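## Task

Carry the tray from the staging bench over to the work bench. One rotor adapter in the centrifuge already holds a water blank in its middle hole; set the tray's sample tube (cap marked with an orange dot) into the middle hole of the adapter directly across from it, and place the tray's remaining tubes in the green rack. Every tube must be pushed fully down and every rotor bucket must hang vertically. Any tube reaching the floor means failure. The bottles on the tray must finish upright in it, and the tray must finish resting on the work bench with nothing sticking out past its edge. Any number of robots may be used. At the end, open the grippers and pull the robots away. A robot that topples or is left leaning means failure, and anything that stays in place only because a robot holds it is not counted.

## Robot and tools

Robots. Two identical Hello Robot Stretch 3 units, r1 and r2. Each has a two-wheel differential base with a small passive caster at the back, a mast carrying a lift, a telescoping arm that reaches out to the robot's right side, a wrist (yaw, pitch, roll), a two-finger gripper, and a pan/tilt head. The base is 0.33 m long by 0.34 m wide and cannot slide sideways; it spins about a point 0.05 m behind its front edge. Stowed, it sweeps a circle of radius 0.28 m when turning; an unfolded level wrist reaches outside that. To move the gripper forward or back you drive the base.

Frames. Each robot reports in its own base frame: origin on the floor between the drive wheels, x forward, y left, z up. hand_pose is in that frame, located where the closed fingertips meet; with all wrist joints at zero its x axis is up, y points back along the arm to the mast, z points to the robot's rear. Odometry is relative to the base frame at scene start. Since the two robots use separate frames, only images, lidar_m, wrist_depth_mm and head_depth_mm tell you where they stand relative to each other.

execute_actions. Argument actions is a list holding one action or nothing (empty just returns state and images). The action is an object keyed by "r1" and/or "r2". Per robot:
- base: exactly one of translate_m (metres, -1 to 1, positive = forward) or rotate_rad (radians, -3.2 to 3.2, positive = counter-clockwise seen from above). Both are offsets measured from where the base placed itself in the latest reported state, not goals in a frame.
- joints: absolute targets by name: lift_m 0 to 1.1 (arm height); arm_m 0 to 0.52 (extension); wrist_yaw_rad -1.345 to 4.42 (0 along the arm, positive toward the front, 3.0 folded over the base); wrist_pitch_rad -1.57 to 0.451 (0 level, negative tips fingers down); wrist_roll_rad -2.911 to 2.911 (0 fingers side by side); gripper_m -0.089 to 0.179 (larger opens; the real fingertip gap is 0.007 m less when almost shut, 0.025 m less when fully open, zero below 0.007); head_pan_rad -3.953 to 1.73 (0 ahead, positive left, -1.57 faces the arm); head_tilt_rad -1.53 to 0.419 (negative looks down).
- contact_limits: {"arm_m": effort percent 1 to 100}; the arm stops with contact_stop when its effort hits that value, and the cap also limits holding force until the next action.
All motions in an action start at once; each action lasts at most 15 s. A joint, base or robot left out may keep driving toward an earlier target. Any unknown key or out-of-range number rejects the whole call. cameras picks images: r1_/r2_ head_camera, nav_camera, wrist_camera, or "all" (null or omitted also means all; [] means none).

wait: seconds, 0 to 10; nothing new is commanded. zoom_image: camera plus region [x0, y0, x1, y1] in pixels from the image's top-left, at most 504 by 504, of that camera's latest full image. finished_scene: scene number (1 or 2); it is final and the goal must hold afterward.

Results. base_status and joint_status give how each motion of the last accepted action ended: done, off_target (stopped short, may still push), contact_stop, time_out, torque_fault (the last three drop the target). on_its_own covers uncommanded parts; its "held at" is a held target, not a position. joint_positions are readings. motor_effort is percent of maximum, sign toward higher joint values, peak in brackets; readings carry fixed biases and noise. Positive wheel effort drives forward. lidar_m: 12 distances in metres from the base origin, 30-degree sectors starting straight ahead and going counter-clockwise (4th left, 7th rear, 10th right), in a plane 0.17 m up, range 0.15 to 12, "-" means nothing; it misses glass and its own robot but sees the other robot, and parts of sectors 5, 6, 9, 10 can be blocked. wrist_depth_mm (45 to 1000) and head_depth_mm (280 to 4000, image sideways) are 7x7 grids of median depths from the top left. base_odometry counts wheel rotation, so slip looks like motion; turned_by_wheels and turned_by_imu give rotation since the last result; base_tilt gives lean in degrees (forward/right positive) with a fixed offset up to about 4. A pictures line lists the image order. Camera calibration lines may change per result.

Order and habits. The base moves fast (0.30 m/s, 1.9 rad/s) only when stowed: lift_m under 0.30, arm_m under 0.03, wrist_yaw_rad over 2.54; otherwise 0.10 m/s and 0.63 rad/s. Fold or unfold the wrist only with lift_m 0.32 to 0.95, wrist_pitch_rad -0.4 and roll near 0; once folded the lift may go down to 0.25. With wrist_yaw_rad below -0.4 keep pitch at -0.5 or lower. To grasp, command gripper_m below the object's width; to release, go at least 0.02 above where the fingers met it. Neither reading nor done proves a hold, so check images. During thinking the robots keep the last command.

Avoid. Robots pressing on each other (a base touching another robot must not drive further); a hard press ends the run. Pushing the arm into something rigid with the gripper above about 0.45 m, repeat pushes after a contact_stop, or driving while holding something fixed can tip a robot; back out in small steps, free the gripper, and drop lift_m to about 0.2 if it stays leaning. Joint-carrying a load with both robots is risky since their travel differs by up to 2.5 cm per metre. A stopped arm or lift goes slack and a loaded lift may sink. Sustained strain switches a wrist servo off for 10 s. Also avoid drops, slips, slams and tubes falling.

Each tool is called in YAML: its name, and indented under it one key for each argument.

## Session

execute_actions:
  actions: []

Scene clock: 0.00 s.
r1.base_odometry: x=+0.000 y=+0.000 heading=+0.000 (m, m, rad; r1's odometry frame)
r1.turned_by_wheels: +0.000 (rad since the last result)
r1.turned_by_imu: +0.000 (rad since the last result)
r1.base_tilt: forward=-0.7 right=-0.2 (deg)
r1.lidar_m: 1.30 2.73 2.60 1.40 2.52 1.27 1.28 4.26 1.65 1.11 1.02 1.04
r1.head_depth_mm: 1159 1148 1136 1130 1125 1112 1108 / 1284 1268 1260 1249 1240 1226 1220 / 1435 1426 1410 1407 1378 1366 1358 / 1642 1622 1602 1592 1574 1557 1542 / 1829 1877 1850 1843 1810 1789 1769 / 1916 2209 2185 2160 2118 2099 2027 / 1936 2609 2685 2644 2613 2538 2307
r1.base_status: not commanded
r1.joint_positions: lift_m=+0.572 arm_m=-0.001 wrist_yaw_rad=+3.135 wrist_pitch_rad=-0.323 wrist_roll_rad=+0.009 gripper_m=+0.037 head_pan_rad=+0.001 head_tilt_rad=-0.014
r1.joint_status: not commanded
r1.motor_effort: left_wheel=+0 right_wheel=+0 lift_m=+24 arm_m=+0 wrist_yaw_rad=+0 wrist_pitch_rad=+7 wrist_roll_rad=+1 gripper_m=+0 head_pan_rad=+0 head_tilt_rad=+1 (%)
r1.hand_pose: x=-0.0196 y=+0.0913 z=+0.6069 quat_wxyz=(+0.117, +0.701, +0.111, +0.695) (m; r1's base frame)
r1.wrist_depth_mm: - - - - - - - / - - - - - - - / - - - - - - - / - - - - - - - / - - - - - - - / 980 988 979 998 - 988 961 / 814 807 - 820 776 814 794
r2.base_odometry: x=+0.000 y=+0.000 heading=+0.000 (m, m, rad; r2's odometry frame)
r2.turned_by_wheels: +0.000 (rad since the last result)
r2.turned_by_imu: +0.000 (rad since the last result)
r2.base_tilt: forward=+0.8 right=-0.8 (deg)
r2.lidar_m: 2.41 1.90 1.28 1.19 1.21 1.54 3.36 1.37 1.17 2.40 1.77 1.27
r2.head_depth_mm: 1968 2550 - - 3085 2525 2279 / 1949 2517 - - 2835 2830 2337 / 1939 2669 - - - 3646 2410 / 1923 2819 - - - 3719 2426 / 1919 2797 - - - 3767 2451 / 1916 2772 - - - 3796 2477 / 1892 2744 - - - 3869 2491
r2.base_status: not commanded
r2.joint_positions: lift_m=+0.341 arm_m=-0.001 wrist_yaw_rad=+2.997 wrist_pitch_rad=-0.488 wrist_roll_rad=+0.019 gripper_m=+0.037 head_pan_rad=+0.000 head_tilt_rad=-0.001
r2.joint_status: not commanded
r2.motor_effort: left_wheel=-1 right_wheel=+0 lift_m=+35 arm_m=+1 wrist_yaw_rad=+0 wrist_pitch_rad=+6 wrist_roll_rad=+0 gripper_m=+0 head_pan_rad=+1 head_tilt_rad=+1 (%)
r2.hand_pose: x=+0.0098 y=+0.0687 z=+0.3386 quat_wxyz=(+0.222, +0.703, +0.119, +0.665) (m; r2's base frame)
r2.wrist_depth_mm: - - - - - - - / - - - - - - - / 954 975 945 943 918 930 941 / 787 766 738 754 737 778 744 / 658 640 - 635 656 634 624 / 561 551 - 566 - 537 544 / 487 - - - 480 472 477
pictures: r1_head_camera (sideways: a quarter turn clockwise sets it upright), r1_nav_camera (sideways: a quarter turn counterclockwise sets it upright), r1_wrist_camera, r2_head_camera (sideways: a quarter turn clockwise sets it upright), r2_nav_camera (sideways: a quarter turn counterclockwise sets it upright), r2_wrist_camera
camera_calibration (this result's frames):
r1_head_camera: T_world_to_cam=[[0.00196746, -0.0416451, -0.999131, 1.32564], [0.0247269, 0.998829, -0.0415838, 0.0553673], [0.999692, -0.0246236, 0.00299492, -0.0487287], [0, 0, 0, 1]] pos_world=[0.0447365, -0.00129598, 1.32693]
r1_nav_camera: T_world_to_cam=[[0.00902733, -0.0135224, 0.999868, -1.262], [0.0337063, -0.999336, -0.0138196, 0.0697909], [0.999391, 0.0338266, -0.00856555, -0.0342685], [0, 0, 0, 1]] pos_world=[0.0432877, 0.0538385, 1.26251]
r1_wrist_camera: T_world_to_cam=[[0.999561, -0.000466273, -0.0296306, 0.0433666], [-0.026589, -0.455603, -0.889786, 0.615717], [-0.0130849, 0.890183, -0.455415, 0.354086], [0, 0, 0, 1]] pos_world=[-0.0223431, -0.0346589, 0.710397]
r2_head_camera: T_world_to_cam=[[0.0297017, 0.0286686, -0.999148, 1.31408], [0.0214577, 0.99934, 0.029312, -0.0363516], [0.999328, -0.0223101, 0.0290669, -0.0911361], [0, 0, 0, 1]] pos_world=[0.0528246, -0.00337836, 1.31667]
r2_nav_camera: T_world_to_cam=[[-0.034775, 0.021401, 0.999166, -1.26191], [0.0318074, -0.999241, 0.0225096, 0.0219259], [0.998889, 0.0325637, 0.0340679, -0.0905775], [0, 0, 0, 1]] pos_world=[0.0458966, 0.0518649, 1.26345]
r2_wrist_camera: T_world_to_cam=[[0.990071, -0.139368, -0.018353, 0.00459421], [-0.0979114, -0.590027, -0.801425, 0.349327], [0.100864, 0.795264, -0.597814, 0.312825], [0, 0, 0, 1]] pos_world=[-0.00189833, -0.0420264, 0.467055]
Images, in order (width x height): r1_head_camera 896x504, r1_nav_camera 672x504, r1_wrist_camera 644x364, r2_head_camera 896x504, r2_nav_camera 672x504, r2_wrist_camera 644x364.

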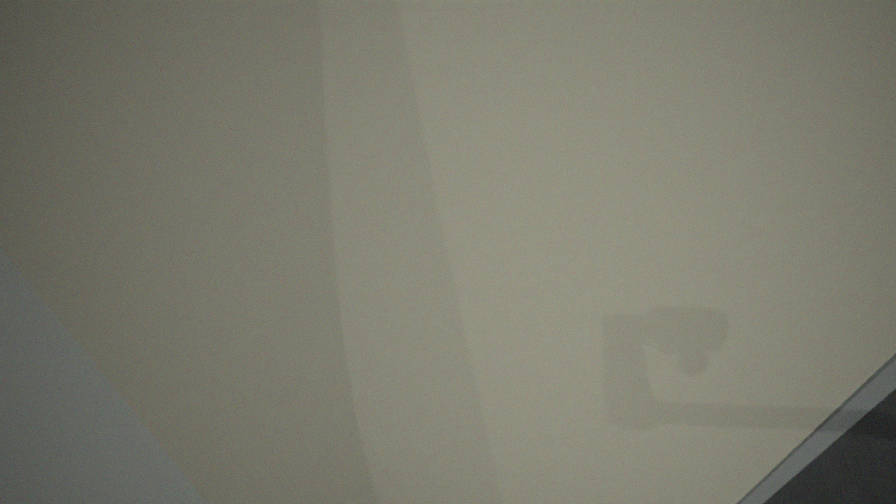

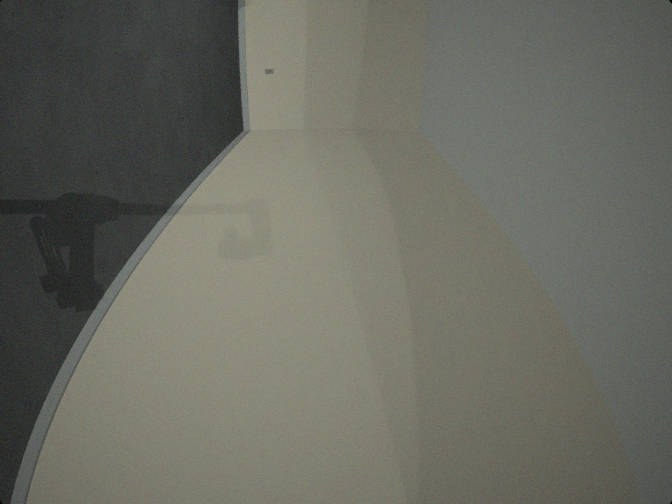

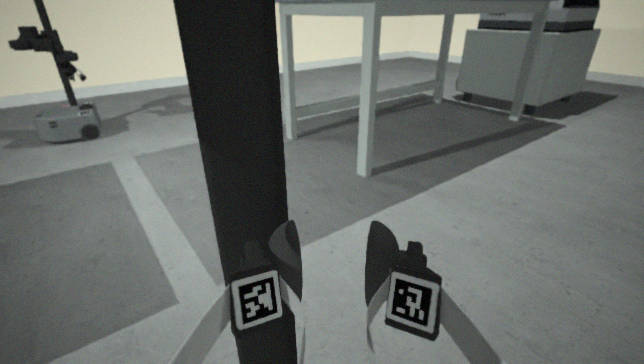

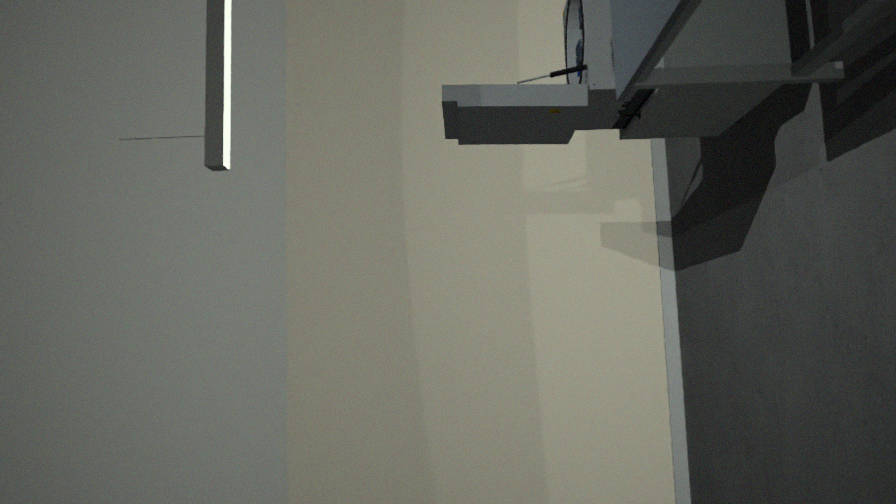

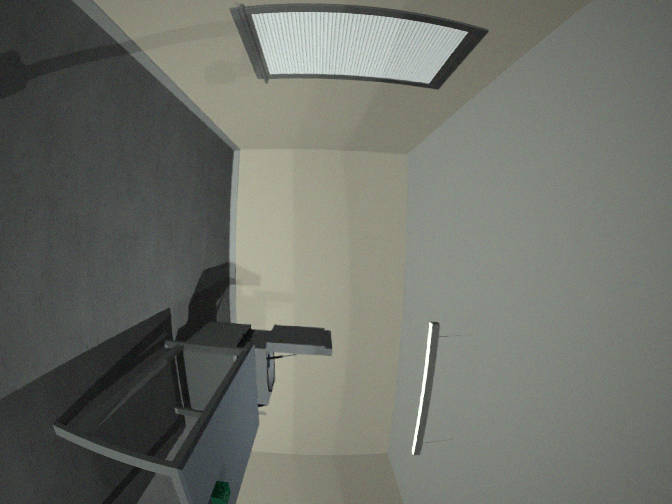

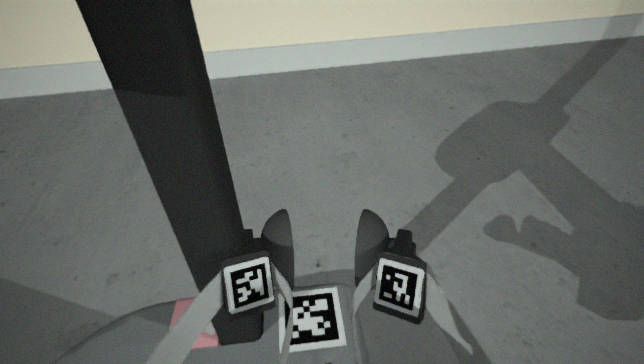

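execute_actions:
  actions:
    - {"r1":{"base":{"rotate_rad":1.9},"joints":{"lift_m":0.27,"wrist_pitch_rad":-0.45,"head_tilt_rad":-0.5,"head_pan_rad":-0.2}},"r2":{"base":{"rotate_rad":-2.6},"joints":{"lift_m":0.27,"head_tilt_rad":-0.5,"head_pan_rad":0.4}}}
  cameras: ["r1_nav_camera","r2_nav_camera","r1_head_camera","r2_head_camera"]

Scene clock: 5.33 s.
r1.base_odometry: x=+0.000 y=+0.000 heading=+1.900 (m, m, rad; r1's odometry frame)
r1.turned_by_wheels: +1.900 (rad since the last result)
r1.turned_by_imu: +1.904 (rad since the last result)
r1.base_tilt: forward=-0.7 right=-0.3 (deg)
r1.lidar_m: 1.91 1.82 1.27 2.41 2.26 1.22 1.03 1.02 1.16 1.89 2.60 1.40
r1.head_depth_mm: - - 2019 2645 2125 1662 1378 / - - 1843 1502 1893 1649 1354 / 3856 - 1959 2755 2117 1643 1353 / 3654 - - 2720 2089 1635 1351 / 3467 3699 - 2882 2054 1634 1345 / 3293 3600 3815 2801 2044 1617 1331 / 3167 3384 3635 2753 2037 1607 1330
r1.base_status: done
r1.joint_positions: lift_m=+0.270 arm_m=-0.001 wrist_yaw_rad=+3.135 wrist_pitch_rad=-0.463 wrist_roll_rad=+0.009 gripper_m=+0.037 head_pan_rad=-0.193 head_tilt_rad=-0.494
r1.joint_status: all done
r1.motor_effort: left_wheel=-2(7) right_wheel=+1(5) lift_m=+22(22) arm_m=-1(1) wrist_yaw_rad=-1(1) wrist_pitch_rad=+7(6) wrist_roll_rad=+1(0) gripper_m=+1(1) head_pan_rad=-5(30) head_tilt_rad=-3(23) (%)
r1.hand_pose: x=-0.0197 y=+0.0745 z=+0.2727 quat_wxyz=(+0.166, +0.691, +0.160, +0.685) (m; r1's base frame)
r1.wrist_depth_mm: - - - - - - - / - - - - - - - / 866 864 - 865 858 850 850 / 682 680 655 676 675 670 665 / 564 562 554 548 580 555 543 / 473 503 - - - 473 467 / - - - - - 412 416
r2.base_odometry: x=+0.000 y=+0.000 heading=-2.600 (m, m, rad; r2's odometry frame)
r2.turned_by_wheels: -2.600 (rad since the last result)
r2.turned_by_imu: -2.611 (rad since the last result)
r2.base_tilt: forward=+0.7 right=-0.8 (deg)
r2.lidar_m: 1.34 1.17 2.53 1.77 1.83 2.52 1.86 1.27 1.19 1.21 1.56 3.50
r2.head_depth_mm: - - 1895 2723 1974 1620 1344 / - - 1645 2631 1897 1620 1347 / - - 1694 2514 2055 1629 1357 / - - 1790 1296 1919 1543 1354 / - - 1796 2414 2066 1636 1362 / 3595 3750 3813 2540 1941 1644 1362 / 3325 3502 3665 2661 2077 1648 1367
r2.base_status: done
r2.joint_positions: lift_m=+0.270 arm_m=-0.001 wrist_yaw_rad=+2.997 wrist_pitch_rad=-0.489 wrist_roll_rad=+0.019 gripper_m=+0.037 head_pan_rad=+0.393 head_tilt_rad=-0.495
r2.joint_status: all done
r2.motor_effort: left_wheel=+1(12) right_wheel=-3(9) lift_m=+21(31) arm_m=+1(1) wrist_yaw_rad=+1(1) wrist_pitch_rad=+6(6) wrist_roll_rad=+0(0) gripper_m=+0(0) head_pan_rad=+4(38) head_tilt_rad=-2(22) (%)
r2.hand_pose: x=+0.0098 y=+0.0686 z=+0.2675 quat_wxyz=(+0.222, +0.703, +0.119, +0.665) (m; r2's base frame)
r2.wrist_depth_mm: - - - - - - - / - - - - - 985 988 / 826 815 783 793 776 760 760 / 665 648 644 646 636 629 619 / 543 539 - 566 548 539 528 / 483 - - - - 458 450 / - - - - 404 402 404
pictures: r1_head_camera (sideways: a quarter turn clockwise sets it upright), r1_nav_camera (sideways: a quarter turn counterclockwise sets it upright), r2_head_camera (sideways: a quarter turn clockwise sets it upright), r2_nav_camera (sideways: a quarter turn counterclockwise sets it upright)
camera_calibration (this result's frames):
r1_head_camera: T_world_to_cam=[[-0.458929, 0.0472493, -0.887216, 1.18215], [0.195153, 0.979559, -0.0487796, 0.063667], [0.866775, -0.195529, -0.458769, 0.553103], [0, 0, 0, 1]] pos_world=[0.0506821, -0.0100735, 1.30567]
r1_nav_camera: T_world_to_cam=[[0.458203, -0.10333, 0.882821, -1.11176], [-0.169487, -0.985153, -0.02734, 0.0886195], [0.872539, -0.1371, -0.468913, 0.565675], [0, 0, 0, 1]] pos_world=[0.0308584, 0.0499793, 1.24916]
r2_head_camera: T_world_to_cam=[[-0.424361, -0.144901, -0.893824, 1.17911], [-0.351999, 0.935874, 0.0154009, -0.0159482], [0.834275, 0.321161, -0.448153, 0.531021], [0, 0, 0, 1]] pos_world=[0.0517361, 0.0152362, 1.29214]
r2_nav_camera: T_world_to_cam=[[0.401088, 0.189457, 0.896234, -1.12994], [0.41799, -0.908438, 0.00497596, 0.0424061], [0.815115, 0.372621, -0.443554, 0.532221], [0, 0, 0, 1]] pos_world=[0.00165872, 0.0542823, 1.24855]
Images, in order (width x height): r1_head_camera 896x504, r1_nav_camera 672x504, r2_head_camera 896x504, r2_nav_camera 672x504.

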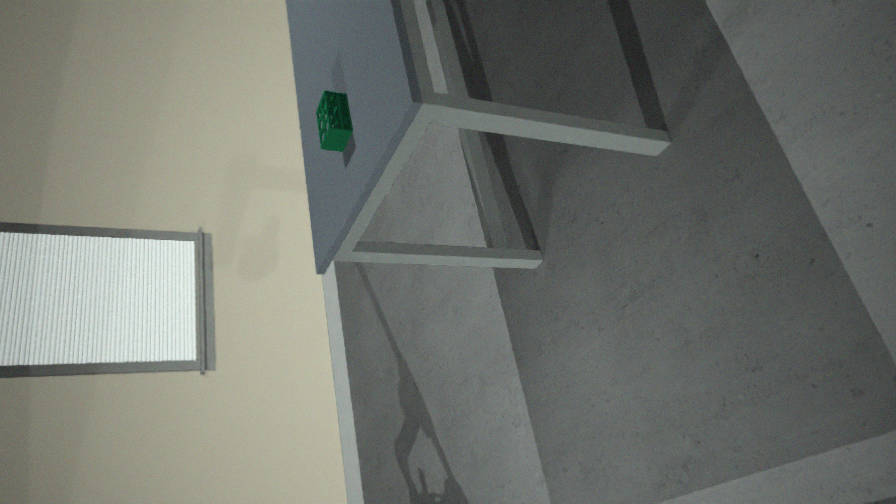

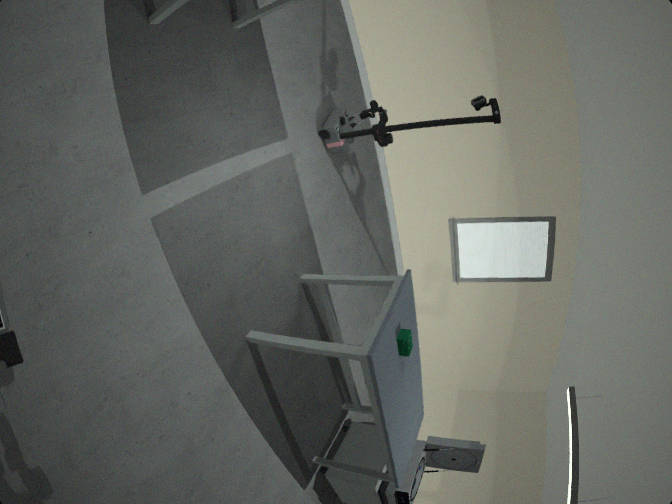

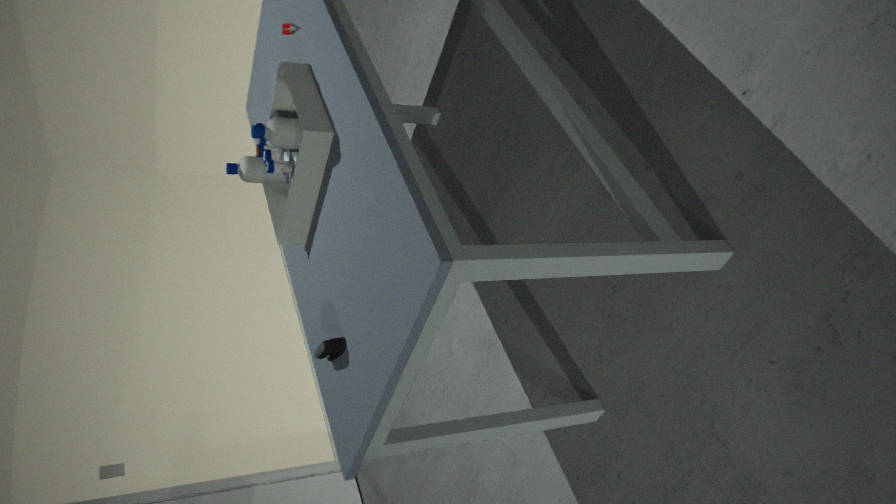

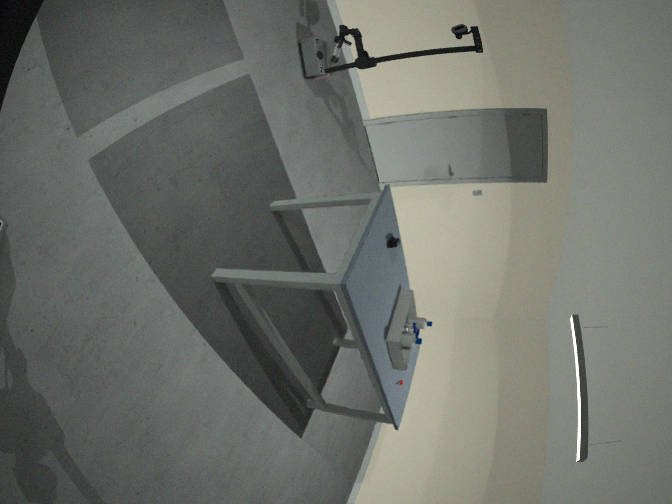

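execute_actions:
  actions:
    - {"r1":{"base":{"rotate_rad":1.55},"joints":{"head_pan_rad":-0.6,"head_tilt_rad":-0.7}},"r2":{"base":{"rotate_rad":-0.1}}}
  cameras: []

execute_actions:
  actions:
    - {"r1":{"base":{"translate_m":0.9}},"r2":{"base":{"translate_m":1.0}}}
  cameras: ["r1_nav_camera","r2_nav_camera"]

Scene clock: 13.80 s.
r1.base_odometry: x=+0.000 y=+0.000 heading=-2.833 (m, m, rad; r1's odometry frame)
r1.turned_by_wheels: +1.550 (rad since the last result)
r1.turned_by_imu: +1.548 (rad since the last result)
r1.base_tilt: forward=-0.7 right=-0.3 (deg)
r1.lidar_m: 2.42 2.35 1.24 1.03 1.03 1.14 1.84 2.60 1.40 1.92 1.81 1.27
r1.head_depth_mm: 3353 3576 2873 2124 1704 1425 1225 / 3530 3688 2685 2120 1711 1424 1213 / 3770 1692 2758 2096 1691 1413 1215 / - 1671 1411 1956 1668 1404 1201 / - 1646 2419 2069 1670 1391 1195 / - 1617 2572 2047 1658 1380 1190 / - 1702 2659 2044 1646 1387 1190
r1.base_status: done
r1.joint_positions: lift_m=+0.270 arm_m=-0.001 wrist_yaw_rad=+3.135 wrist_pitch_rad=-0.463 wrist_roll_rad=+0.009 gripper_m=+0.037 head_pan_rad=-0.593 head_tilt_rad=-0.692
r1.joint_status: all done
r1.motor_effort: left_wheel=-1(6) right_wheel=+1(8) lift_m=+22(23) arm_m=+0(1) wrist_yaw_rad=+0(0) wrist_pitch_rad=+6(7) wrist_roll_rad=+0(1) gripper_m=+1(0) head_pan_rad=-4(41) head_tilt_rad=-3(17) (%)
r1.hand_pose: x=-0.0197 y=+0.0744 z=+0.2727 quat_wxyz=(+0.166, +0.691, +0.160, +0.685) (m; r1's base frame)
r1.wrist_depth_mm: 797 884 - - - - - / 863 893 - - - - - / 896 862 - 879 863 842 860 / 674 697 669 687 680 676 659 / 561 565 563 553 564 548 559 / 481 508 - - - 470 465 / - - - - - 412 411
r2.base_odometry: x=+0.000 y=+0.000 heading=-2.700 (m, m, rad; r2's odometry frame)
r2.turned_by_wheels: -0.100 (rad since the last result)
r2.turned_by_imu: -0.100 (rad since the last result)
r2.base_tilt: forward=+0.8 right=-1.0 (deg)
r2.lidar_m: 1.53 1.17 2.53 1.77 1.55 2.00 2.13 1.32 1.19 1.19 1.44 2.75
r2.head_depth_mm: 3836 - 2268 2472 2038 1619 1346 / - - 1910 2718 1993 1622 1349 / - - 1662 2630 1898 1635 1357 / - - 1721 2429 2053 1587 1358 / - - 1802 1296 1865 1544 1358 / 3829 - 1816 2426 2055 1637 1362 / 3546 3757 3771 2544 1944 1643 1364
r2.base_status: done
r2.joint_positions: lift_m=+0.270 arm_m=-0.001 wrist_yaw_rad=+2.997 wrist_pitch_rad=-0.489 wrist_roll_rad=+0.019 gripper_m=+0.037 head_pan_rad=+0.393 head_tilt_rad=-0.495
r2.joint_status: not commanded
r2.motor_effort: left_wheel=+1(9) right_wheel=-3(10) lift_m=+21(22) arm_m=+1(1) wrist_yaw_rad=+1(1) wrist_pitch_rad=+6(6) wrist_roll_rad=+0(0) gripper_m=+1(1) head_pan_rad=+5(5) head_tilt_rad=-2(3) (%)
r2.hand_pose: x=+0.0098 y=+0.0686 z=+0.2675 quat_wxyz=(+0.222, +0.703, +0.119, +0.665) (m; r2's base frame)
r2.wrist_depth_mm: - - - - - - - / - - - - - - 998 / 810 812 829 789 795 762 783 / 656 654 652 633 639 641 629 / 556 535 - 556 541 531 533 / 481 - - - - 462 455 / - - - - 399 402 402
pictures: none
No camera images: the call's "cameras" was empty. Leave "cameras" out to get every camera's image.

Scene clock: 18.83 s.
r1.base_odometry: x=-0.858 y=-0.273 heading=-2.834 (m, m, rad; r1's odometry frame)
r1.turned_by_wheels: +0.000 (rad since the last result)
r1.turned_by_imu: +0.005 (rad since the last result)
r1.base_tilt: forward=-0.8 right=-0.2 (deg)
r1.lidar_m: 1.52 2.99 1.57 1.29 1.29 1.48 2.38 1.96 2.27 0.72 0.71 1.52
r1.head_depth_mm: 3072 3337 1165 872 1651 1421 1222 / 3270 3452 1146 915 1693 1422 1218 / 3482 3662 1080 962 1691 1406 1213 / 3694 1671 1096 1958 1677 1401 1208 / - 1639 1122 2063 1666 1397 1203 / 3976 1617 1211 2043 1661 1386 1193 / 3567 3637 1295 2045 1643 1384 1184
r1.base_status: done
r1.joint_positions: lift_m=+0.270 arm_m=-0.001 wrist_yaw_rad=+3.135 wrist_pitch_rad=-0.464 wrist_roll_rad=+0.009 gripper_m=+0.037 head_pan_rad=-0.593 head_tilt_rad=-0.692
r1.joint_status: not commanded
r1.motor_effort: left_wheel=-1(6) right_wheel=+1(6) lift_m=+22(22) arm_m=-1(1) wrist_yaw_rad=-1(0) wrist_pitch_rad=+7(7) wrist_roll_rad=+1(0) gripper_m=+0(0) head_pan_rad=-4(5) head_tilt_rad=-3(3) (%)
r1.hand_pose: x=-0.0197 y=+0.0744 z=+0.2727 quat_wxyz=(+0.166, +0.691, +0.160, +0.685) (m; r1's base frame)
r1.wrist_depth_mm: - - - - - - - / - - - - - - - / 864 882 - 880 849 832 841 / 690 671 676 675 675 686 668 / 562 557 555 564 580 538 558 / 484 506 - - - 475 472 / - - - - - 408 408
r2.base_odometry: x=-0.904 y=-0.428 heading=-2.700 (m, m, rad; r2's odometry frame)
r2.turned_by_wheels: +0.000 (rad since the last result)
r2.turned_by_imu: +0.002 (rad since the last result)
r2.base_tilt: forward=+0.8 right=-0.8 (deg)
r2.lidar_m: 0.93 0.58 0.53 0.53 2.23 1.97 2.72 1.69 1.52 1.53 1.86 3.38
r2.head_depth_mm: 2978 3195 3382 1442 1912 1618 1344 / 3191 3408 3623 1206 2044 1533 1349 / 3398 3681 3822 1155 1905 1626 1325 / 3711 - - 1160 942 1630 1263 / 3764 - - 1100 861 1598 1355 / 3481 3762 3808 1066 863 753 1365 / 3240 3405 3506 973 857 705 1358
r2.base_status: done
r2.joint_positions: lift_m=+0.270 arm_m=-0.001 wrist_yaw_rad=+2.997 wrist_pitch_rad=-0.489 wrist_roll_rad=+0.019 gripper_m=+0.037 head_pan_rad=+0.393 head_tilt_rad=-0.495
r2.joint_status: not commanded
r2.motor_effort: left_wheel=+1(11) right_wheel=-3(8) lift_m=+22(21) arm_m=+1(1) wrist_yaw_rad=+0(0) wrist_pitch_rad=+6(6) wrist_roll_rad=+0(0) gripper_m=+0(1) head_pan_rad=+5(5) head_tilt_rad=-2(2) (%)
r2.hand_pose: x=+0.0098 y=+0.0686 z=+0.2675 quat_wxyz=(+0.222, +0.703, +0.119, +0.665) (m; r2's base frame)
r2.wrist_depth_mm: - - - - - - - / - - - 624 587 563 532 / 805 820 811 770 790 728 689 / 658 634 645 647 644 626 635 / 555 545 - 555 551 536 529 / 488 - - - - 460 455 / - - - - 399 405 404
pictures: r1_nav_camera (sideways: a quarter turn counterclockwise sets it upright), r2_nav_camera (sideways: a quarter turn counterclockwise sets it upright)
camera_calibration (this result's frames):
r1_nav_camera: T_world_to_cam=[[0.518213, -0.365643, 0.77315, -0.969133], [-0.544689, -0.838056, -0.031254, 0.0959963], [0.65937, -0.40493, -0.633453, 0.781046], [0, 0, 0, 1]] pos_world=[0.0395073, 0.0423624, 1.24704]
r2_nav_camera: T_world_to_cam=[[0.40129, 0.189566, 0.89612, -1.12979], [0.418039, -0.908416, 0.00496616, 0.0424185], [0.814991, 0.37262, -0.443784, 0.53252], [0, 0, 0, 1]] pos_world=[0.00164325, 0.0542768, 1.24854]
Images, in order (width x height): r1_nav_camera 672x504, r2_nav_camera 672x504.

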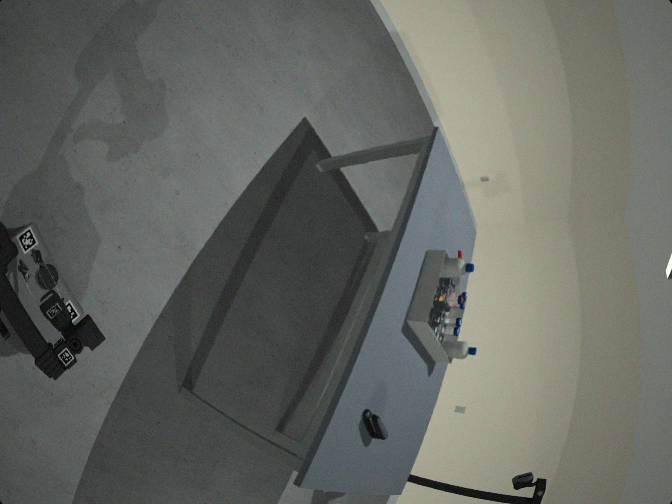

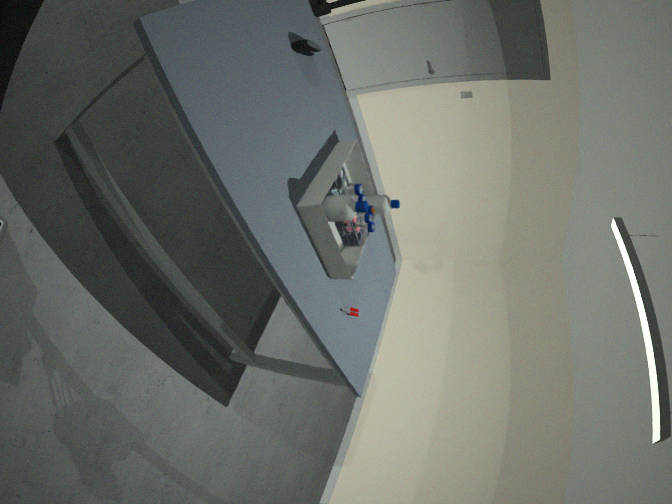

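execute_actions:
  actions:
    - {"r1":{"base":{"rotate_rad":-0.17}},"r2":{"base":{"rotate_rad":-0.15}}}
  cameras: []

execute_actions:
  actions:
    - {"r1":{"base":{"translate_m":0.75}},"r2":{"base":{"translate_m":0.66}}}
  cameras: []

execute_actions:
  actions:
    - {"r1":{"base":{"rotate_rad":0.435},"joints":{"head_pan_rad":-1.57,"head_tilt_rad":-0.75}},"r2":{"base":{"rotate_rad":3.04},"joints":{"head_pan_rad":-1.57,"head_tilt_rad":-0.75}}}
  cameras: ["r1_head_camera","r2_head_camera"]

Scene clock: 22.83 s.
r1.base_odometry: x=-0.858 y=-0.273 heading=-3.003 (m, m, rad; r1's odometry frame)
r1.turned_by_wheels: -0.170 (rad since the last result)
r1.turned_by_imu: -0.170 (rad since the last result)
r1.base_tilt: forward=-0.7 right=-0.3 (deg)
r1.lidar_m: 1.52 3.42 1.82 1.34 1.32 1.37 1.92 3.32 1.95 3.53 0.71 1.42
r1.head_depth_mm: 2896 3185 1168 878 1644 1364 1201 / 3055 3290 1158 883 1698 1416 1221 / 3199 3428 1143 925 1688 1405 1216 / 3304 1380 1085 956 1682 1400 1203 / 3513 3676 1069 1880 1672 1390 1198 / 3688 1616 1100 1979 1654 1384 1194 / 3871 1597 1106 2037 1643 1378 1191
r1.base_status: done
r1.joint_positions: lift_m=+0.270 arm_m=-0.001 wrist_yaw_rad=+3.135 wrist_pitch_rad=-0.464 wrist_roll_rad=+0.009 gripper_m=+0.037 head_pan_rad=-0.593 head_tilt_rad=-0.692
r1.joint_status: not commanded
r1.motor_effort: left_wheel=+1(6) right_wheel=-2(5) lift_m=+22(22) arm_m=-2(1) wrist_yaw_rad=-1(0) wrist_pitch_rad=+7(7) wrist_roll_rad=+0(1) gripper_m=+0(2) head_pan_rad=-5(5) head_tilt_rad=-3(3) (%)
r1.hand_pose: x=-0.0197 y=+0.0744 z=+0.2727 quat_wxyz=(+0.166, +0.691, +0.160, +0.685) (m; r1's base frame)
r1.wrist_depth_mm: - - - - - - - / - - - - - - - / 876 833 - 874 852 850 829 / 688 682 656 676 683 665 672 / 566 558 560 560 571 549 540 / 476 496 - - - 477 465 / - - - - - 406 413
r2.base_odometry: x=-0.904 y=-0.428 heading=-2.850 (m, m, rad; r2's odometry frame)
r2.turned_by_wheels: -0.150 (rad since the last result)
r2.turned_by_imu: -0.150 (rad since the last result)
r2.base_tilt: forward=+0.7 right=-0.8 (deg)
r2.lidar_m: 1.21 0.64 0.53 0.53 3.66 1.97 3.55 1.85 1.53 1.52 1.70 2.71
r2.head_depth_mm: 2830 3023 3255 2740 2034 1617 1344 / 2949 3198 3418 2609 2031 1632 1344 / 3133 3369 3593 1359 1912 1573 1352 / 3324 3580 3783 1160 1980 1590 1319 / 3518 3783 - 1166 967 1640 1263 / 3687 - - 1085 864 1595 1363 / 3662 3827 - 1101 867 755 1370
r2.base_status: done
r2.joint_positions: lift_m=+0.270 arm_m=-0.001 wrist_yaw_rad=+2.997 wrist_pitch_rad=-0.489 wrist_roll_rad=+0.019 gripper_m=+0.037 head_pan_rad=+0.393 head_tilt_rad=-0.495
r2.joint_status: not commanded
r2.motor_effort: left_wheel=+2(9) right_wheel=-3(11) lift_m=+21(22) arm_m=+1(1) wrist_yaw_rad=+1(1) wrist_pitch_rad=+6(6) wrist_roll_rad=+0(0) gripper_m=+1(1) head_pan_rad=+5(5) head_tilt_rad=-2(2) (%)
r2.hand_pose: x=+0.0098 y=+0.0686 z=+0.2675 quat_wxyz=(+0.222, +0.703, +0.119, +0.665) (m; r2's base frame)
r2.wrist_depth_mm: - - - - - - - / - - 982 610 604 589 588 / 820 800 776 787 808 774 791 / 647 635 636 649 642 637 621 / 547 547 - 551 545 526 529 / 484 - - - - 459 459 / - - - - 396 404 399
pictures: none
No camera images: the call's "cameras" was empty. Leave "cameras" out to get every camera's image.

Scene clock: 27.03 s.
r1.base_odometry: x=-1.600 y=-0.376 heading=-3.003 (m, m, rad; r1's odometry frame)
r1.turned_by_wheels: +0.000 (rad since the last result)
r1.turned_by_imu: +0.005 (rad since the last result)
r1.base_tilt: forward=-0.7 right=-0.2 (deg)
r1.lidar_m: 0.77 2.76 2.30 1.73 1.66 1.73 2.45 2.51 0.79 1.03 1.01 1.05
r1.head_depth_mm: 2603 2855 2798 764 646 583 534 / 2743 3025 2806 810 657 580 1168 / 2849 3167 1142 862 682 579 1206 / 2986 3336 1131 855 687 605 1212 / 3153 3461 1119 851 683 1304 1196 / 3317 3626 1108 844 679 1358 1196 / 3377 3520 2658 836 695 1390 1194
r1.base_status: done
r1.joint_positions: lift_m=+0.270 arm_m=-0.001 wrist_yaw_rad=+3.135 wrist_pitch_rad=-0.464 wrist_roll_rad=+0.009 gripper_m=+0.037 head_pan_rad=-0.593 head_tilt_rad=-0.692
r1.joint_status: not commanded
r1.motor_effort: left_wheel=+1(6) right_wheel=-2(3) lift_m=+22(22) arm_m=+0(2) wrist_yaw_rad=+0(0) wrist_pitch_rad=+7(7) wrist_roll_rad=+0(1) gripper_m=+1(1) head_pan_rad=-4(5) head_tilt_rad=-3(3) (%)
r1.hand_pose: x=-0.0197 y=+0.0744 z=+0.2727 quat_wxyz=(+0.166, +0.691, +0.160, +0.685) (m; r1's base frame)
r1.wrist_depth_mm: - - - - - - - / - - - - - - - / 861 860 - 870 861 839 847 / 684 685 664 680 683 672 669 / 572 554 557 552 583 559 538 / 479 497 - - - 472 468 / - - - - - 408 413
r2.base_odometry: x=-1.536 y=-0.618 heading=-2.849 (m, m, rad; r2's odometry frame)
r2.turned_by_wheels: +0.000 (rad since the last result)
r2.turned_by_imu: +0.001 (rad since the last result)
r2.base_tilt: forward=+0.7 right=-1.0 (deg)
r2.lidar_m: 2.72 0.49 0.40 0.40 0.45 0.71 3.82 2.00 1.65 1.65 1.84 2.73
r2.head_depth_mm: 2292 2465 2633 2717 2039 1615 1350 / 2406 2578 2789 2744 2050 1621 1349 / 2509 2721 2955 2772 2057 1632 1352 / 2671 2875 3145 2773 888 976 1107 / 2807 3033 3322 2763 860 749 1357 / 2987 3260 3542 2780 864 683 1329 / 3197 3484 3720 2789 868 686 581
r2.base_status: done
r2.joint_positions: lift_m=+0.270 arm_m=-0.001 wrist_yaw_rad=+2.997 wrist_pitch_rad=-0.490 wrist_roll_rad=+0.019 gripper_m=+0.037 head_pan_rad=+0.393 head_tilt_rad=-0.495
r2.joint_status: not commanded
r2.motor_effort: left_wheel=+2(11) right_wheel=-3(8) lift_m=+21(21) arm_m=+1(1) wrist_yaw_rad=+1(0) wrist_pitch_rad=+6(6) wrist_roll_rad=+0(0) gripper_m=+0(1) head_pan_rad=+5(5) head_tilt_rad=-2(2) (%)
r2.hand_pose: x=+0.0098 y=+0.0686 z=+0.2674 quat_wxyz=(+0.222, +0.703, +0.119, +0.665) (m; r2's base frame)
r2.wrist_depth_mm: - - - - - - - / - - - - - - - / 561 543 534 514 496 504 488 / 650 645 642 648 640 643 635 / 545 555 - 560 560 533 525 / 481 - - - - 460 462 / - - - - 397 407 402
pictures: none
No camera images: the call's "cameras" was empty. Leave "cameras" out to get every camera's image.

Scene clock: 30.13 s.
r1.base_odometry: x=-1.600 y=-0.376 heading=-2.568 (m, m, rad; r1's odometry frame)
r1.turned_by_wheels: +0.435 (rad since the last result)
r1.turned_by_imu: +0.435 (rad since the last result)
r1.base_tilt: forward=-0.8 right=-0.4 (deg)
r1.lidar_m: 2.76 2.52 1.77 1.65 1.69 2.25 2.50 0.79 1.06 1.01 1.03 0.77
r1.head_depth_mm: 2729 3071 1057 818 667 605 1195 / 2713 3057 1046 815 664 602 1187 / 2702 3031 927 781 660 599 1188 / 2680 2967 945 796 658 596 1183 / 2621 2934 940 772 653 593 1181 / 2615 2929 969 643 649 589 1176 / 2650 2920 1002 783 646 574 1166
r1.base_status: done
r1.joint_positions: lift_m=+0.270 arm_m=-0.001 wrist_yaw_rad=+3.135 wrist_pitch_rad=-0.464 wrist_roll_rad=+0.009 gripper_m=+0.037 head_pan_rad=-1.563 head_tilt_rad=-0.741
r1.joint_status: all done
r1.motor_effort: left_wheel=-2(6) right_wheel=+1(5) lift_m=+22(22) arm_m=-1(1) wrist_yaw_rad=-1(1) wrist_pitch_rad=+7(7) wrist_roll_rad=+0(1) gripper_m=-1(1) head_pan_rad=-5(56) head_tilt_rad=-4(10) (%)
r1.hand_pose: x=-0.0197 y=+0.0744 z=+0.2727 quat_wxyz=(+0.166, +0.691, +0.160, +0.685) (m; r1's base frame)
r1.wrist_depth_mm: - - - - - - - / - - - - - - - / 865 876 - 861 844 843 863 / 674 682 671 670 655 687 670 / 569 573 548 556 585 552 550 / 468 502 - - - 468 467 / - - - - - 407 407
r2.base_odometry: x=-1.536 y=-0.618 heading=+0.190 (m, m, rad; r2's odometry frame)
r2.turned_by_wheels: +3.040 (rad since the last result)
r2.turned_by_imu: +3.053 (rad since the last result)
r2.base_tilt: forward=+0.7 right=-0.7 (deg)
r2.lidar_m: 2.58 2.16 1.67 1.65 1.76 2.59 2.72 0.52 0.41 0.40 0.43 0.63
r2.head_depth_mm: 2653 2936 983 782 649 1276 1180 / 2656 2941 985 783 649 1275 1183 / 2668 2905 856 781 650 1276 1181 / 2592 2858 951 720 652 1306 1186 / 2683 2958 954 711 654 1305 1124 / 2745 2964 963 695 654 1308 1125 / 2739 2957 999 793 656 1309 1148
r2.base_status: done
r2.joint_positions: lift_m=+0.270 arm_m=-0.001 wrist_yaw_rad=+2.997 wrist_pitch_rad=-0.490 wrist_roll_rad=+0.019 gripper_m=+0.037 head_pan_rad=-1.563 head_tilt_rad=-0.741
r2.joint_status: all done
r2.motor_effort: left_wheel=-4(11) right_wheel=+2(14) lift_m=+21(22) arm_m=+1(0) wrist_yaw_rad=+0(0) wrist_pitch_rad=+6(6) wrist_roll_rad=+0(0) gripper_m=+0(1) head_pan_rad=-4(53) head_tilt_rad=-3(16) (%)
r2.hand_pose: x=+0.0098 y=+0.0685 z=+0.2674 quat_wxyz=(+0.222, +0.703, +0.119, +0.665) (m; r2's base frame)
r2.wrist_depth_mm: - - - - - - - / - - - - - - 995 / 823 795 799 784 785 781 765 / 659 655 627 639 625 634 625 / 551 545 - 548 551 534 530 / 489 - - - - 457 460 / - - - - 394 405 407
pictures: r1_head_camera (sideways: a quarter turn clockwise sets it upright), r2_head_camera (sideways: a quarter turn clockwise sets it upright)
camera_calibration (this result's frames):
r1_head_camera: T_world_to_cam=[[-0.0469478, 0.662215, -0.747842, 0.997923], [0.998704, 0.0163797, -0.0481922, 0.0579849], [-0.0196642, -0.749135, -0.662125, 0.823076], [0, 0, 0, 1]] pos_world=[0.00512567, -0.0451935, 1.29406]
r2_head_camera: T_world_to_cam=[[0.0236197, 0.652281, -0.757609, 0.998772], [0.999577, -0.0282655, 0.00682759, -0.0130278], [-0.0169607, -0.75745, -0.652673, 0.802298], [0, 0, 0, 1]] pos_world=[0.00303911, -0.0441478, 1.28041]
Images, in order (width x height): r1_head_camera 896x504, r2_head_camera 896x504.

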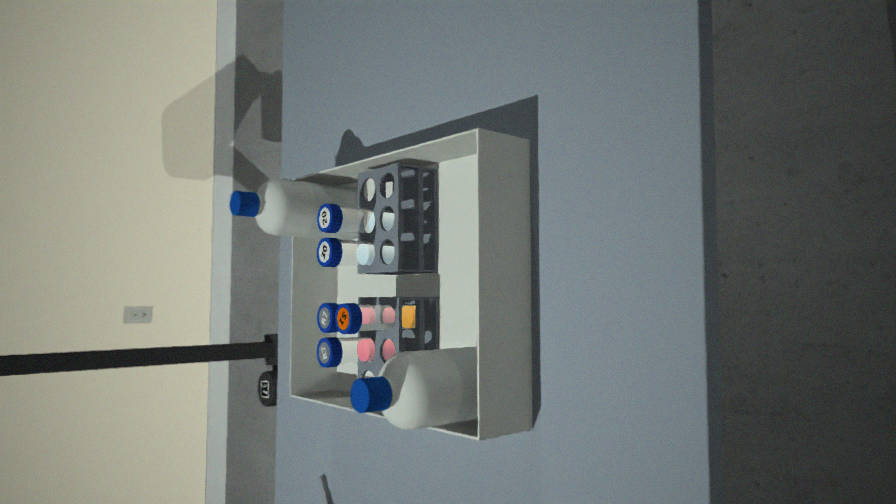

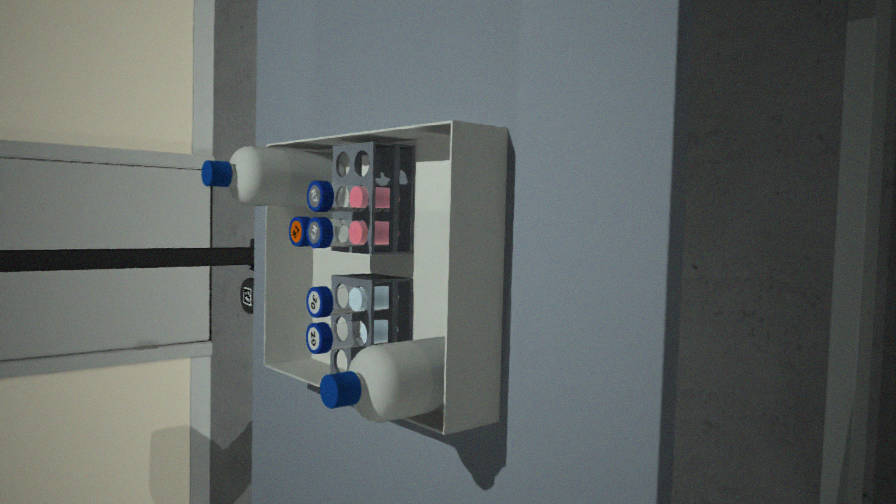

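execute_actions:
  actions:
    - {"r1":{"base":{"rotate_rad":0.06},"joints":{"lift_m":0.9,"wrist_pitch_rad":-0.4}},"r2":{"base":{"rotate_rad":-0.11},"joints":{"lift_m":0.9,"wrist_pitch_rad":-0.4}}}
  cameras: []

execute_actions:
  actions:
    - {"r1":{"base":{"translate_m":0.012},"joints":{"lift_m":1.05,"wrist_yaw_rad":0,"gripper_m":0.07}},"r2":{"base":{"translate_m":0.1},"joints":{"lift_m":1.05,"wrist_yaw_rad":0,"gripper_m":0.07}}}
  cameras: []

execute_actions:
  actions:
    - {"r1":{"joints":{"wrist_pitch_rad":-1.57,"wrist_roll_rad":1.57,"arm_m":0.39}},"r2":{"joints":{"wrist_pitch_rad":-1.57,"wrist_roll_rad":1.57,"arm_m":0.425}}}
  cameras: ["r1_wrist_camera","r2_wrist_camera","r1_head_camera","r2_head_camera"]

Scene clock: 41.67 s.
r1.base_odometry: x=-1.600 y=-0.376 heading=-2.509 (m, m, rad; r1's odometry frame)
r1.turned_by_wheels: +0.060 (rad since the last result)
r1.turned_by_imu: +0.060 (rad since the last result)
r1.base_tilt: forward=-0.7 right=-0.3 (deg)
r1.lidar_m: 2.76 2.37 1.73 1.65 1.71 2.38 2.50 0.79 1.04 1.01 1.05 0.77
r1.head_depth_mm: 2656 3015 1060 820 684 - 1152 / 2683 2990 1043 785 681 - 1142 / 2676 3018 873 804 660 - - / 2599 2992 950 791 656 - - / 1322 2956 948 663 654 - - / 2691 2994 1011 686 648 581 - / 2712 2975 984 785 646 586 1166
r1.base_status: done
r1.joint_positions: lift_m=+0.900 arm_m=-0.001 wrist_yaw_rad=+3.135 wrist_pitch_rad=-0.419 wrist_roll_rad=+0.009 gripper_m=+0.037 head_pan_rad=-1.563 head_tilt_rad=-0.741
r1.joint_status: all done
r1.motor_effort: left_wheel=-2(7) right_wheel=+2(6) lift_m=+26(27) arm_m=+0(1) wrist_yaw_rad=+0(1) wrist_pitch_rad=+10(12) wrist_roll_rad=+0(0) gripper_m=+0(0) head_pan_rad=-5(5) head_tilt_rad=-3(2) (%)
r1.hand_pose: x=-0.0197 y=+0.0802 z=+0.9122 quat_wxyz=(+0.151, +0.695, +0.144, +0.688) (m; r1's base frame)
r1.wrist_depth_mm: - - - - - - - / - - - - - - - / - - - - - - - / - - - - - - - / - - - - - - - / - - - - - - - / - - - - - - -
r2.base_odometry: x=-1.536 y=-0.618 heading=+0.081 (m, m, rad; r2's odometry frame)
r2.turned_by_wheels: -0.110 (rad since the last result)
r2.turned_by_imu: -0.110 (rad since the last result)
r2.base_tilt: forward=+0.8 right=-0.8 (deg)
r2.lidar_m: 2.57 2.39 1.72 1.65 1.70 2.29 2.72 0.58 0.42 0.40 0.41 0.56
r2.head_depth_mm: 2768 2941 985 782 682 - 1120 / 2708 2924 986 784 666 - 1032 / 2703 2953 989 762 651 - - / 2683 2924 870 783 652 - - / 1227 2863 952 784 654 - 1006 / 2667 2922 956 705 654 597 1013 / 2642 2933 964 670 655 1283 1189
r2.base_status: done
r2.joint_positions: lift_m=+0.899 arm_m=-0.001 wrist_yaw_rad=+2.997 wrist_pitch_rad=-0.421 wrist_roll_rad=+0.019 gripper_m=+0.037 head_pan_rad=-1.563 head_tilt_rad=-0.741
r2.joint_status: all done
r2.motor_effort: left_wheel=+1(9) right_wheel=-3(9) lift_m=+45(46) arm_m=+0(0) wrist_yaw_rad=+0(0) wrist_pitch_rad=+9(10) wrist_roll_rad=+0(0) gripper_m=+0(0) head_pan_rad=-4(4) head_tilt_rad=-4(4) (%)
r2.hand_pose: x=+0.0111 y=+0.0776 z=+0.9115 quat_wxyz=(+0.199, +0.706, +0.096, +0.672) (m; r2's base frame)
r2.wrist_depth_mm: - - - - - - - / - - - - - - - / - - - - - - - / - - - - - - - / - - - - - - - / - - - - - - - / - - - - - - -
pictures: none
No camera images: the call's "cameras" was empty. Leave "cameras" out to get every camera's image.

Scene clock: 44.23 s.
r1.base_odometry: x=-1.610 y=-0.383 heading=-2.509 (m, m, rad; r1's odometry frame)
r1.turned_by_wheels: +0.000 (rad since the last result)
r1.turned_by_imu: +0.000 (rad since the last result)
r1.base_tilt: forward=-0.8 right=-0.3 (deg)
r1.lidar_m: 2.75 2.36 1.73 1.65 1.72 2.38 2.52 0.80 1.04 1.00 1.04 0.75
r1.head_depth_mm: 2679 - - - - - 1195 / 2680 - - - - - 1188 / 2633 - - - - - 1187 / 2637 2895 - - 640 1271 1181 / 2708 2967 943 654 654 593 1178 / 2669 2964 1007 744 647 588 1171 / 2700 2958 999 784 646 586 1166
r1.base_status: done
r1.joint_positions: lift_m=+1.050 arm_m=-0.001 wrist_yaw_rad=+0.002 wrist_pitch_rad=-0.419 wrist_roll_rad=+0.009 gripper_m=+0.070 head_pan_rad=-1.563 head_tilt_rad=-0.741
r1.joint_status: all done
r1.motor_effort: left_wheel=-2(2) right_wheel=+1(5) lift_m=+27(26) arm_m=-1(1) wrist_yaw_rad=-1(3) wrist_pitch_rad=+9(10) wrist_roll_rad=+0(0) gripper_m=+0(79) head_pan_rad=-5(5) head_tilt_rad=-3(3) (%)
r1.hand_pose: x=-0.0211 y=-0.3683 z=+1.0624 quat_wxyz=(+0.689, +0.147, -0.694, -0.147) (m; r1's base frame)
r1.wrist_depth_mm: - - - - - - - / - - - - - - - / - - - - - - - / 761 783 739 730 709 746 745 / 626 613 599 560 585 611 606 / 527 514 435 516 516 517 513 / 446 448 435 430 433 439 439
r2.base_odometry: x=-1.436 y=-0.610 heading=+0.081 (m, m, rad; r2's odometry frame)
r2.turned_by_wheels: +0.000 (rad since the last result)
r2.turned_by_imu: +0.000 (rad since the last result)
r2.base_tilt: forward=+0.7 right=-0.9 (deg)
r2.lidar_m: 2.48 2.39 1.72 1.65 1.71 2.29 2.83 0.58 0.42 0.40 0.41 0.55
r2.head_depth_mm: 2686 - - - - 1300 1138 / 2677 - - - - - 1122 / 2650 - - - - - 1187 / 2635 - - - 645 1293 1180 / 2633 2917 959 679 653 1279 1181 / 2667 2921 959 747 656 1283 1188 / 2664 2927 1001 792 656 1288 1187
r2.base_status: done
r2.joint_positions: lift_m=+1.049 arm_m=-0.001 wrist_yaw_rad=+0.002 wrist_pitch_rad=-0.420 wrist_roll_rad=+0.019 gripper_m=+0.070 head_pan_rad=-1.563 head_tilt_rad=-0.741
r2.joint_status: all done
r2.motor_effort: left_wheel=+2(8) right_wheel=-3(6) lift_m=+46(45) arm_m=+1(0) wrist_yaw_rad=+0(3) wrist_pitch_rad=+9(9) wrist_roll_rad=+0(0) gripper_m=+0(95) head_pan_rad=-4(4) head_tilt_rad=-2(3) (%)
r2.hand_pose: x=-0.0212 y=-0.3681 z=+1.0616 quat_wxyz=(+0.685, +0.147, -0.698, -0.149) (m; r2's base frame)
r2.wrist_depth_mm: - - - - - - - / - - - - - - - / - 992 956 979 887 941 964 / 768 758 729 602 686 736 723 / 627 624 518 608 610 608 598 / 524 519 - 470 476 509 510 / 460 454 455 450 440 455 446
pictures: none
No camera images: the call's "cameras" was empty. Leave "cameras" out to get every camera's image.

Scene clock: 48.57 s.
r1.base_odometry: x=-1.610 y=-0.383 heading=-2.509 (m, m, rad; r1's odometry frame)
r1.turned_by_wheels: +0.000 (rad since the last result)
r1.turned_by_imu: +0.000 (rad since the last result)
r1.base_tilt: forward=-0.7 right=-0.3 (deg)
r1.lidar_m: 2.75 2.37 1.73 1.65 1.71 2.38 2.51 0.80 1.04 1.01 1.04 0.75
r1.head_depth_mm: 2771 2996 1057 819 668 591 1200 / 2616 2942 1009 780 664 589 1195 / - 2883 868 802 661 599 1189 / 1352 - 942 774 658 595 1180 / 2634 2962 944 656 654 592 1175 / 2683 2994 1009 744 648 590 1170 / 2706 2939 992 785 645 588 1162
r1.base_status: not commanded
r1.joint_positions: lift_m=+1.050 arm_m=+0.390 wrist_yaw_rad=+0.000 wrist_pitch_rad=-1.558 wrist_roll_rad=+1.564 gripper_m=+0.070 head_pan_rad=-1.563 head_tilt_rad=-0.741
r1.joint_status: all done
joint sent to its limit — the command would take r1.wrist_pitch_rad past its lower limit, so that joint was sent only as far as its limit.
r1.motor_effort: left_wheel=-1(2) right_wheel=+1(0) lift_m=+27(27) arm_m=+5(7) wrist_yaw_rad=-1(2) wrist_pitch_rad=-4(9) wrist_roll_rad=+3(3) gripper_m=+1(0) head_pan_rad=-5(5) head_tilt_rad=-3(3) (%)
r1.hand_pose: x=-0.0215 y=-0.5134 z=+0.9321 quat_wxyz=(+0.003, +0.002, -0.711, -0.703) (m; r1's base frame)
r1.wrist_depth_mm: 252 275 300 304 302 301 - / 258 288 310 309 310 305 - / 257 293 315 314 313 315 - / 311 322 323 319 324 319 - / 271 305 326 329 327 332 - / 215 309 322 332 340 - - / 288 288 210 341 342 - -
r2.base_odometry: x=-1.436 y=-0.610 heading=+0.081 (m, m, rad; r2's odometry frame)
r2.turned_by_wheels: +0.000 (rad since the last result)
r2.turned_by_imu: +0.000 (rad since the last result)
r2.base_tilt: forward=+0.7 right=-0.8 (deg)
r2.lidar_m: 2.47 2.39 1.72 1.65 1.70 2.29 2.82 0.58 0.42 0.40 0.41 0.55
r2.head_depth_mm: 2783 2961 982 782 649 1298 1139 / 2766 2938 982 721 650 1294 1119 / 2795 2905 873 721 651 1297 1185 / - - 963 717 653 1276 1186 / 2598 2909 843 679 655 1281 1188 / 2658 2915 961 745 654 1280 1190 / 2635 2926 1000 791 656 1281 1185
r2.base_status: not commanded
r2.joint_positions: lift_m=+1.049 arm_m=+0.425 wrist_yaw_rad=+0.000 wrist_pitch_rad=-1.545 wrist_roll_rad=+1.564 gripper_m=+0.070 head_pan_rad=-1.563 head_tilt_rad=-0.741
r2.joint_status: all done
joint sent to its limit — the command would take r2.wrist_pitch_rad past its lower limit, so that joint was sent only as far as its limit.
r2.motor_effort: left_wheel=+1(1) right_wheel=-3(3) lift_m=+45(46) arm_m=+3(4) wrist_yaw_rad=+1(1) wrist_pitch_rad=-3(8) wrist_roll_rad=+4(6) gripper_m=+2(0) head_pan_rad=-5(4) head_tilt_rad=-3(3) (%)
r2.hand_pose: x=-0.0215 y=-0.5520 z=+0.9314 quat_wxyz=(+0.003, +0.002, -0.716, -0.698) (m; r2's base frame)
r2.wrist_depth_mm: 269 287 311 308 307 305 - / 208 291 319 318 317 316 - / 212 269 329 325 329 325 - / 337 331 335 333 334 331 - / 333 287 346 346 343 341 - / 230 294 - 351 355 - - / 317 303 223 344 361 - -
pictures: r1_head_camera (sideways: a quarter turn clockwise sets it upright), r1_wrist_camera, r2_head_camera (sideways: a quarter turn clockwise sets it upright), r2_wrist_camera
camera_calibration (this result's frames):
r1_head_camera: T_world_to_cam=[[-0.046676, 0.662377, -0.747715, 0.997756], [0.99871, 0.0159773, -0.0481906, 0.0579828], [-0.0199739, -0.749001, -0.662268, 0.823264], [0, 0, 0, 1]] pos_world=[0.00510704, -0.0451916, 1.29405]
r1_wrist_camera: T_world_to_cam=[[0.0109329, 0.999551, -0.0279036, 0.545177], [0.988958, -0.00668421, 0.148044, -0.0854758], [0.147791, -0.029214, -0.988587, 1.06888], [0, 0, 0, 1]] pos_world=[-0.0793999, -0.514277, 1.08455]
r2_head_camera: T_world_to_cam=[[0.0237235, 0.652344, -0.757551, 0.998697], [0.999573, -0.0284259, 0.00682442, -0.0130236], [-0.0170822, -0.75739, -0.65274, 0.802386], [0, 0, 0, 1]] pos_world=[0.00303204, -0.0441455, 1.2804]
r2_wrist_camera: T_world_to_cam=[[-0.0110094, 0.999187, -0.0387771, 0.58593], [0.988537, 0.0167152, 0.150048, -0.0728275], [0.150575, -0.0366807, -0.987918, 1.0692], [0, 0, 0, 1]] pos_world=[-0.0825505, -0.545017, 1.08993]
Images, in order (width x height): r1_head_camera 896x504, r1_wrist_camera 644x364, r2_head_camera 896x504, r2_wrist_camera 644x364.

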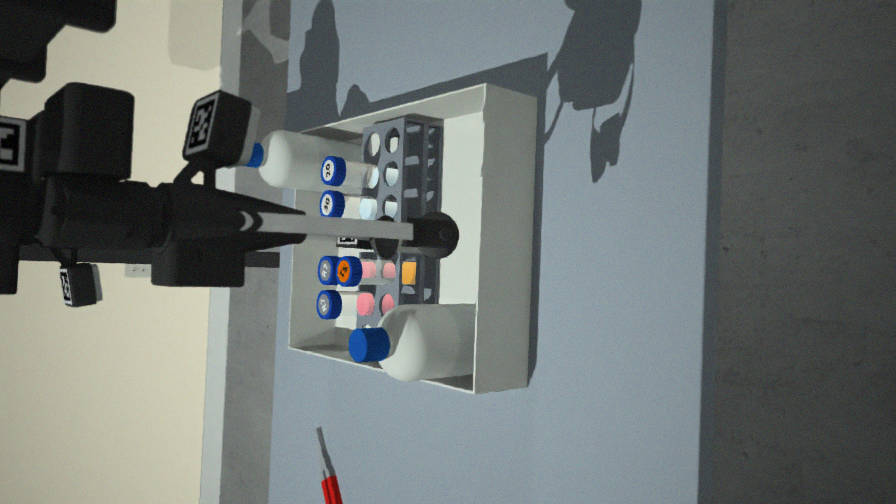

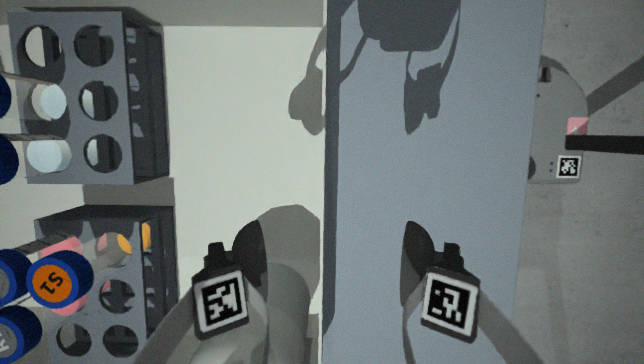

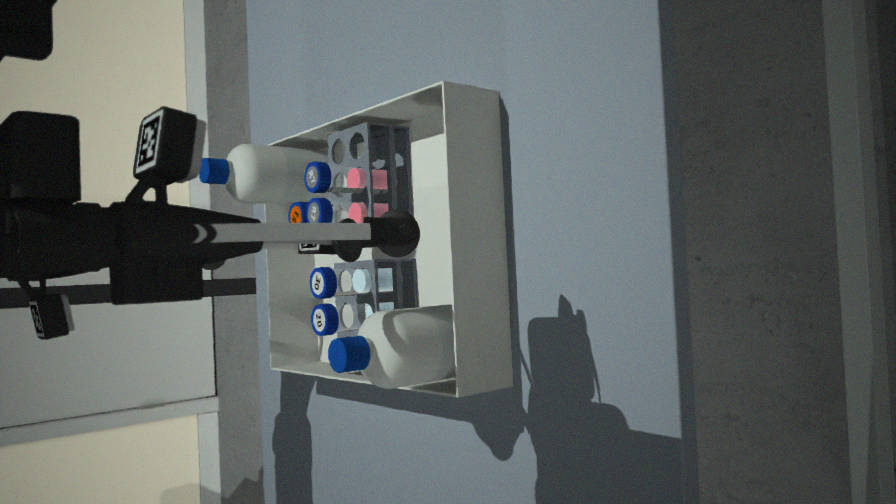

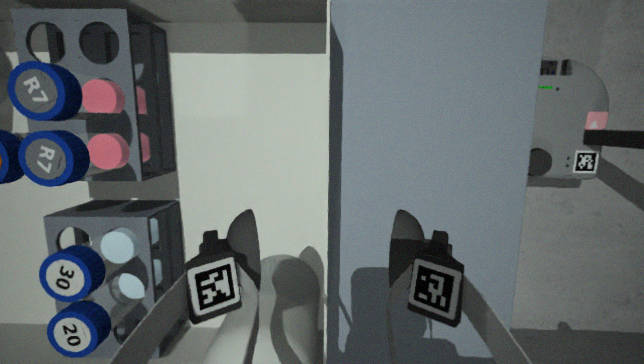

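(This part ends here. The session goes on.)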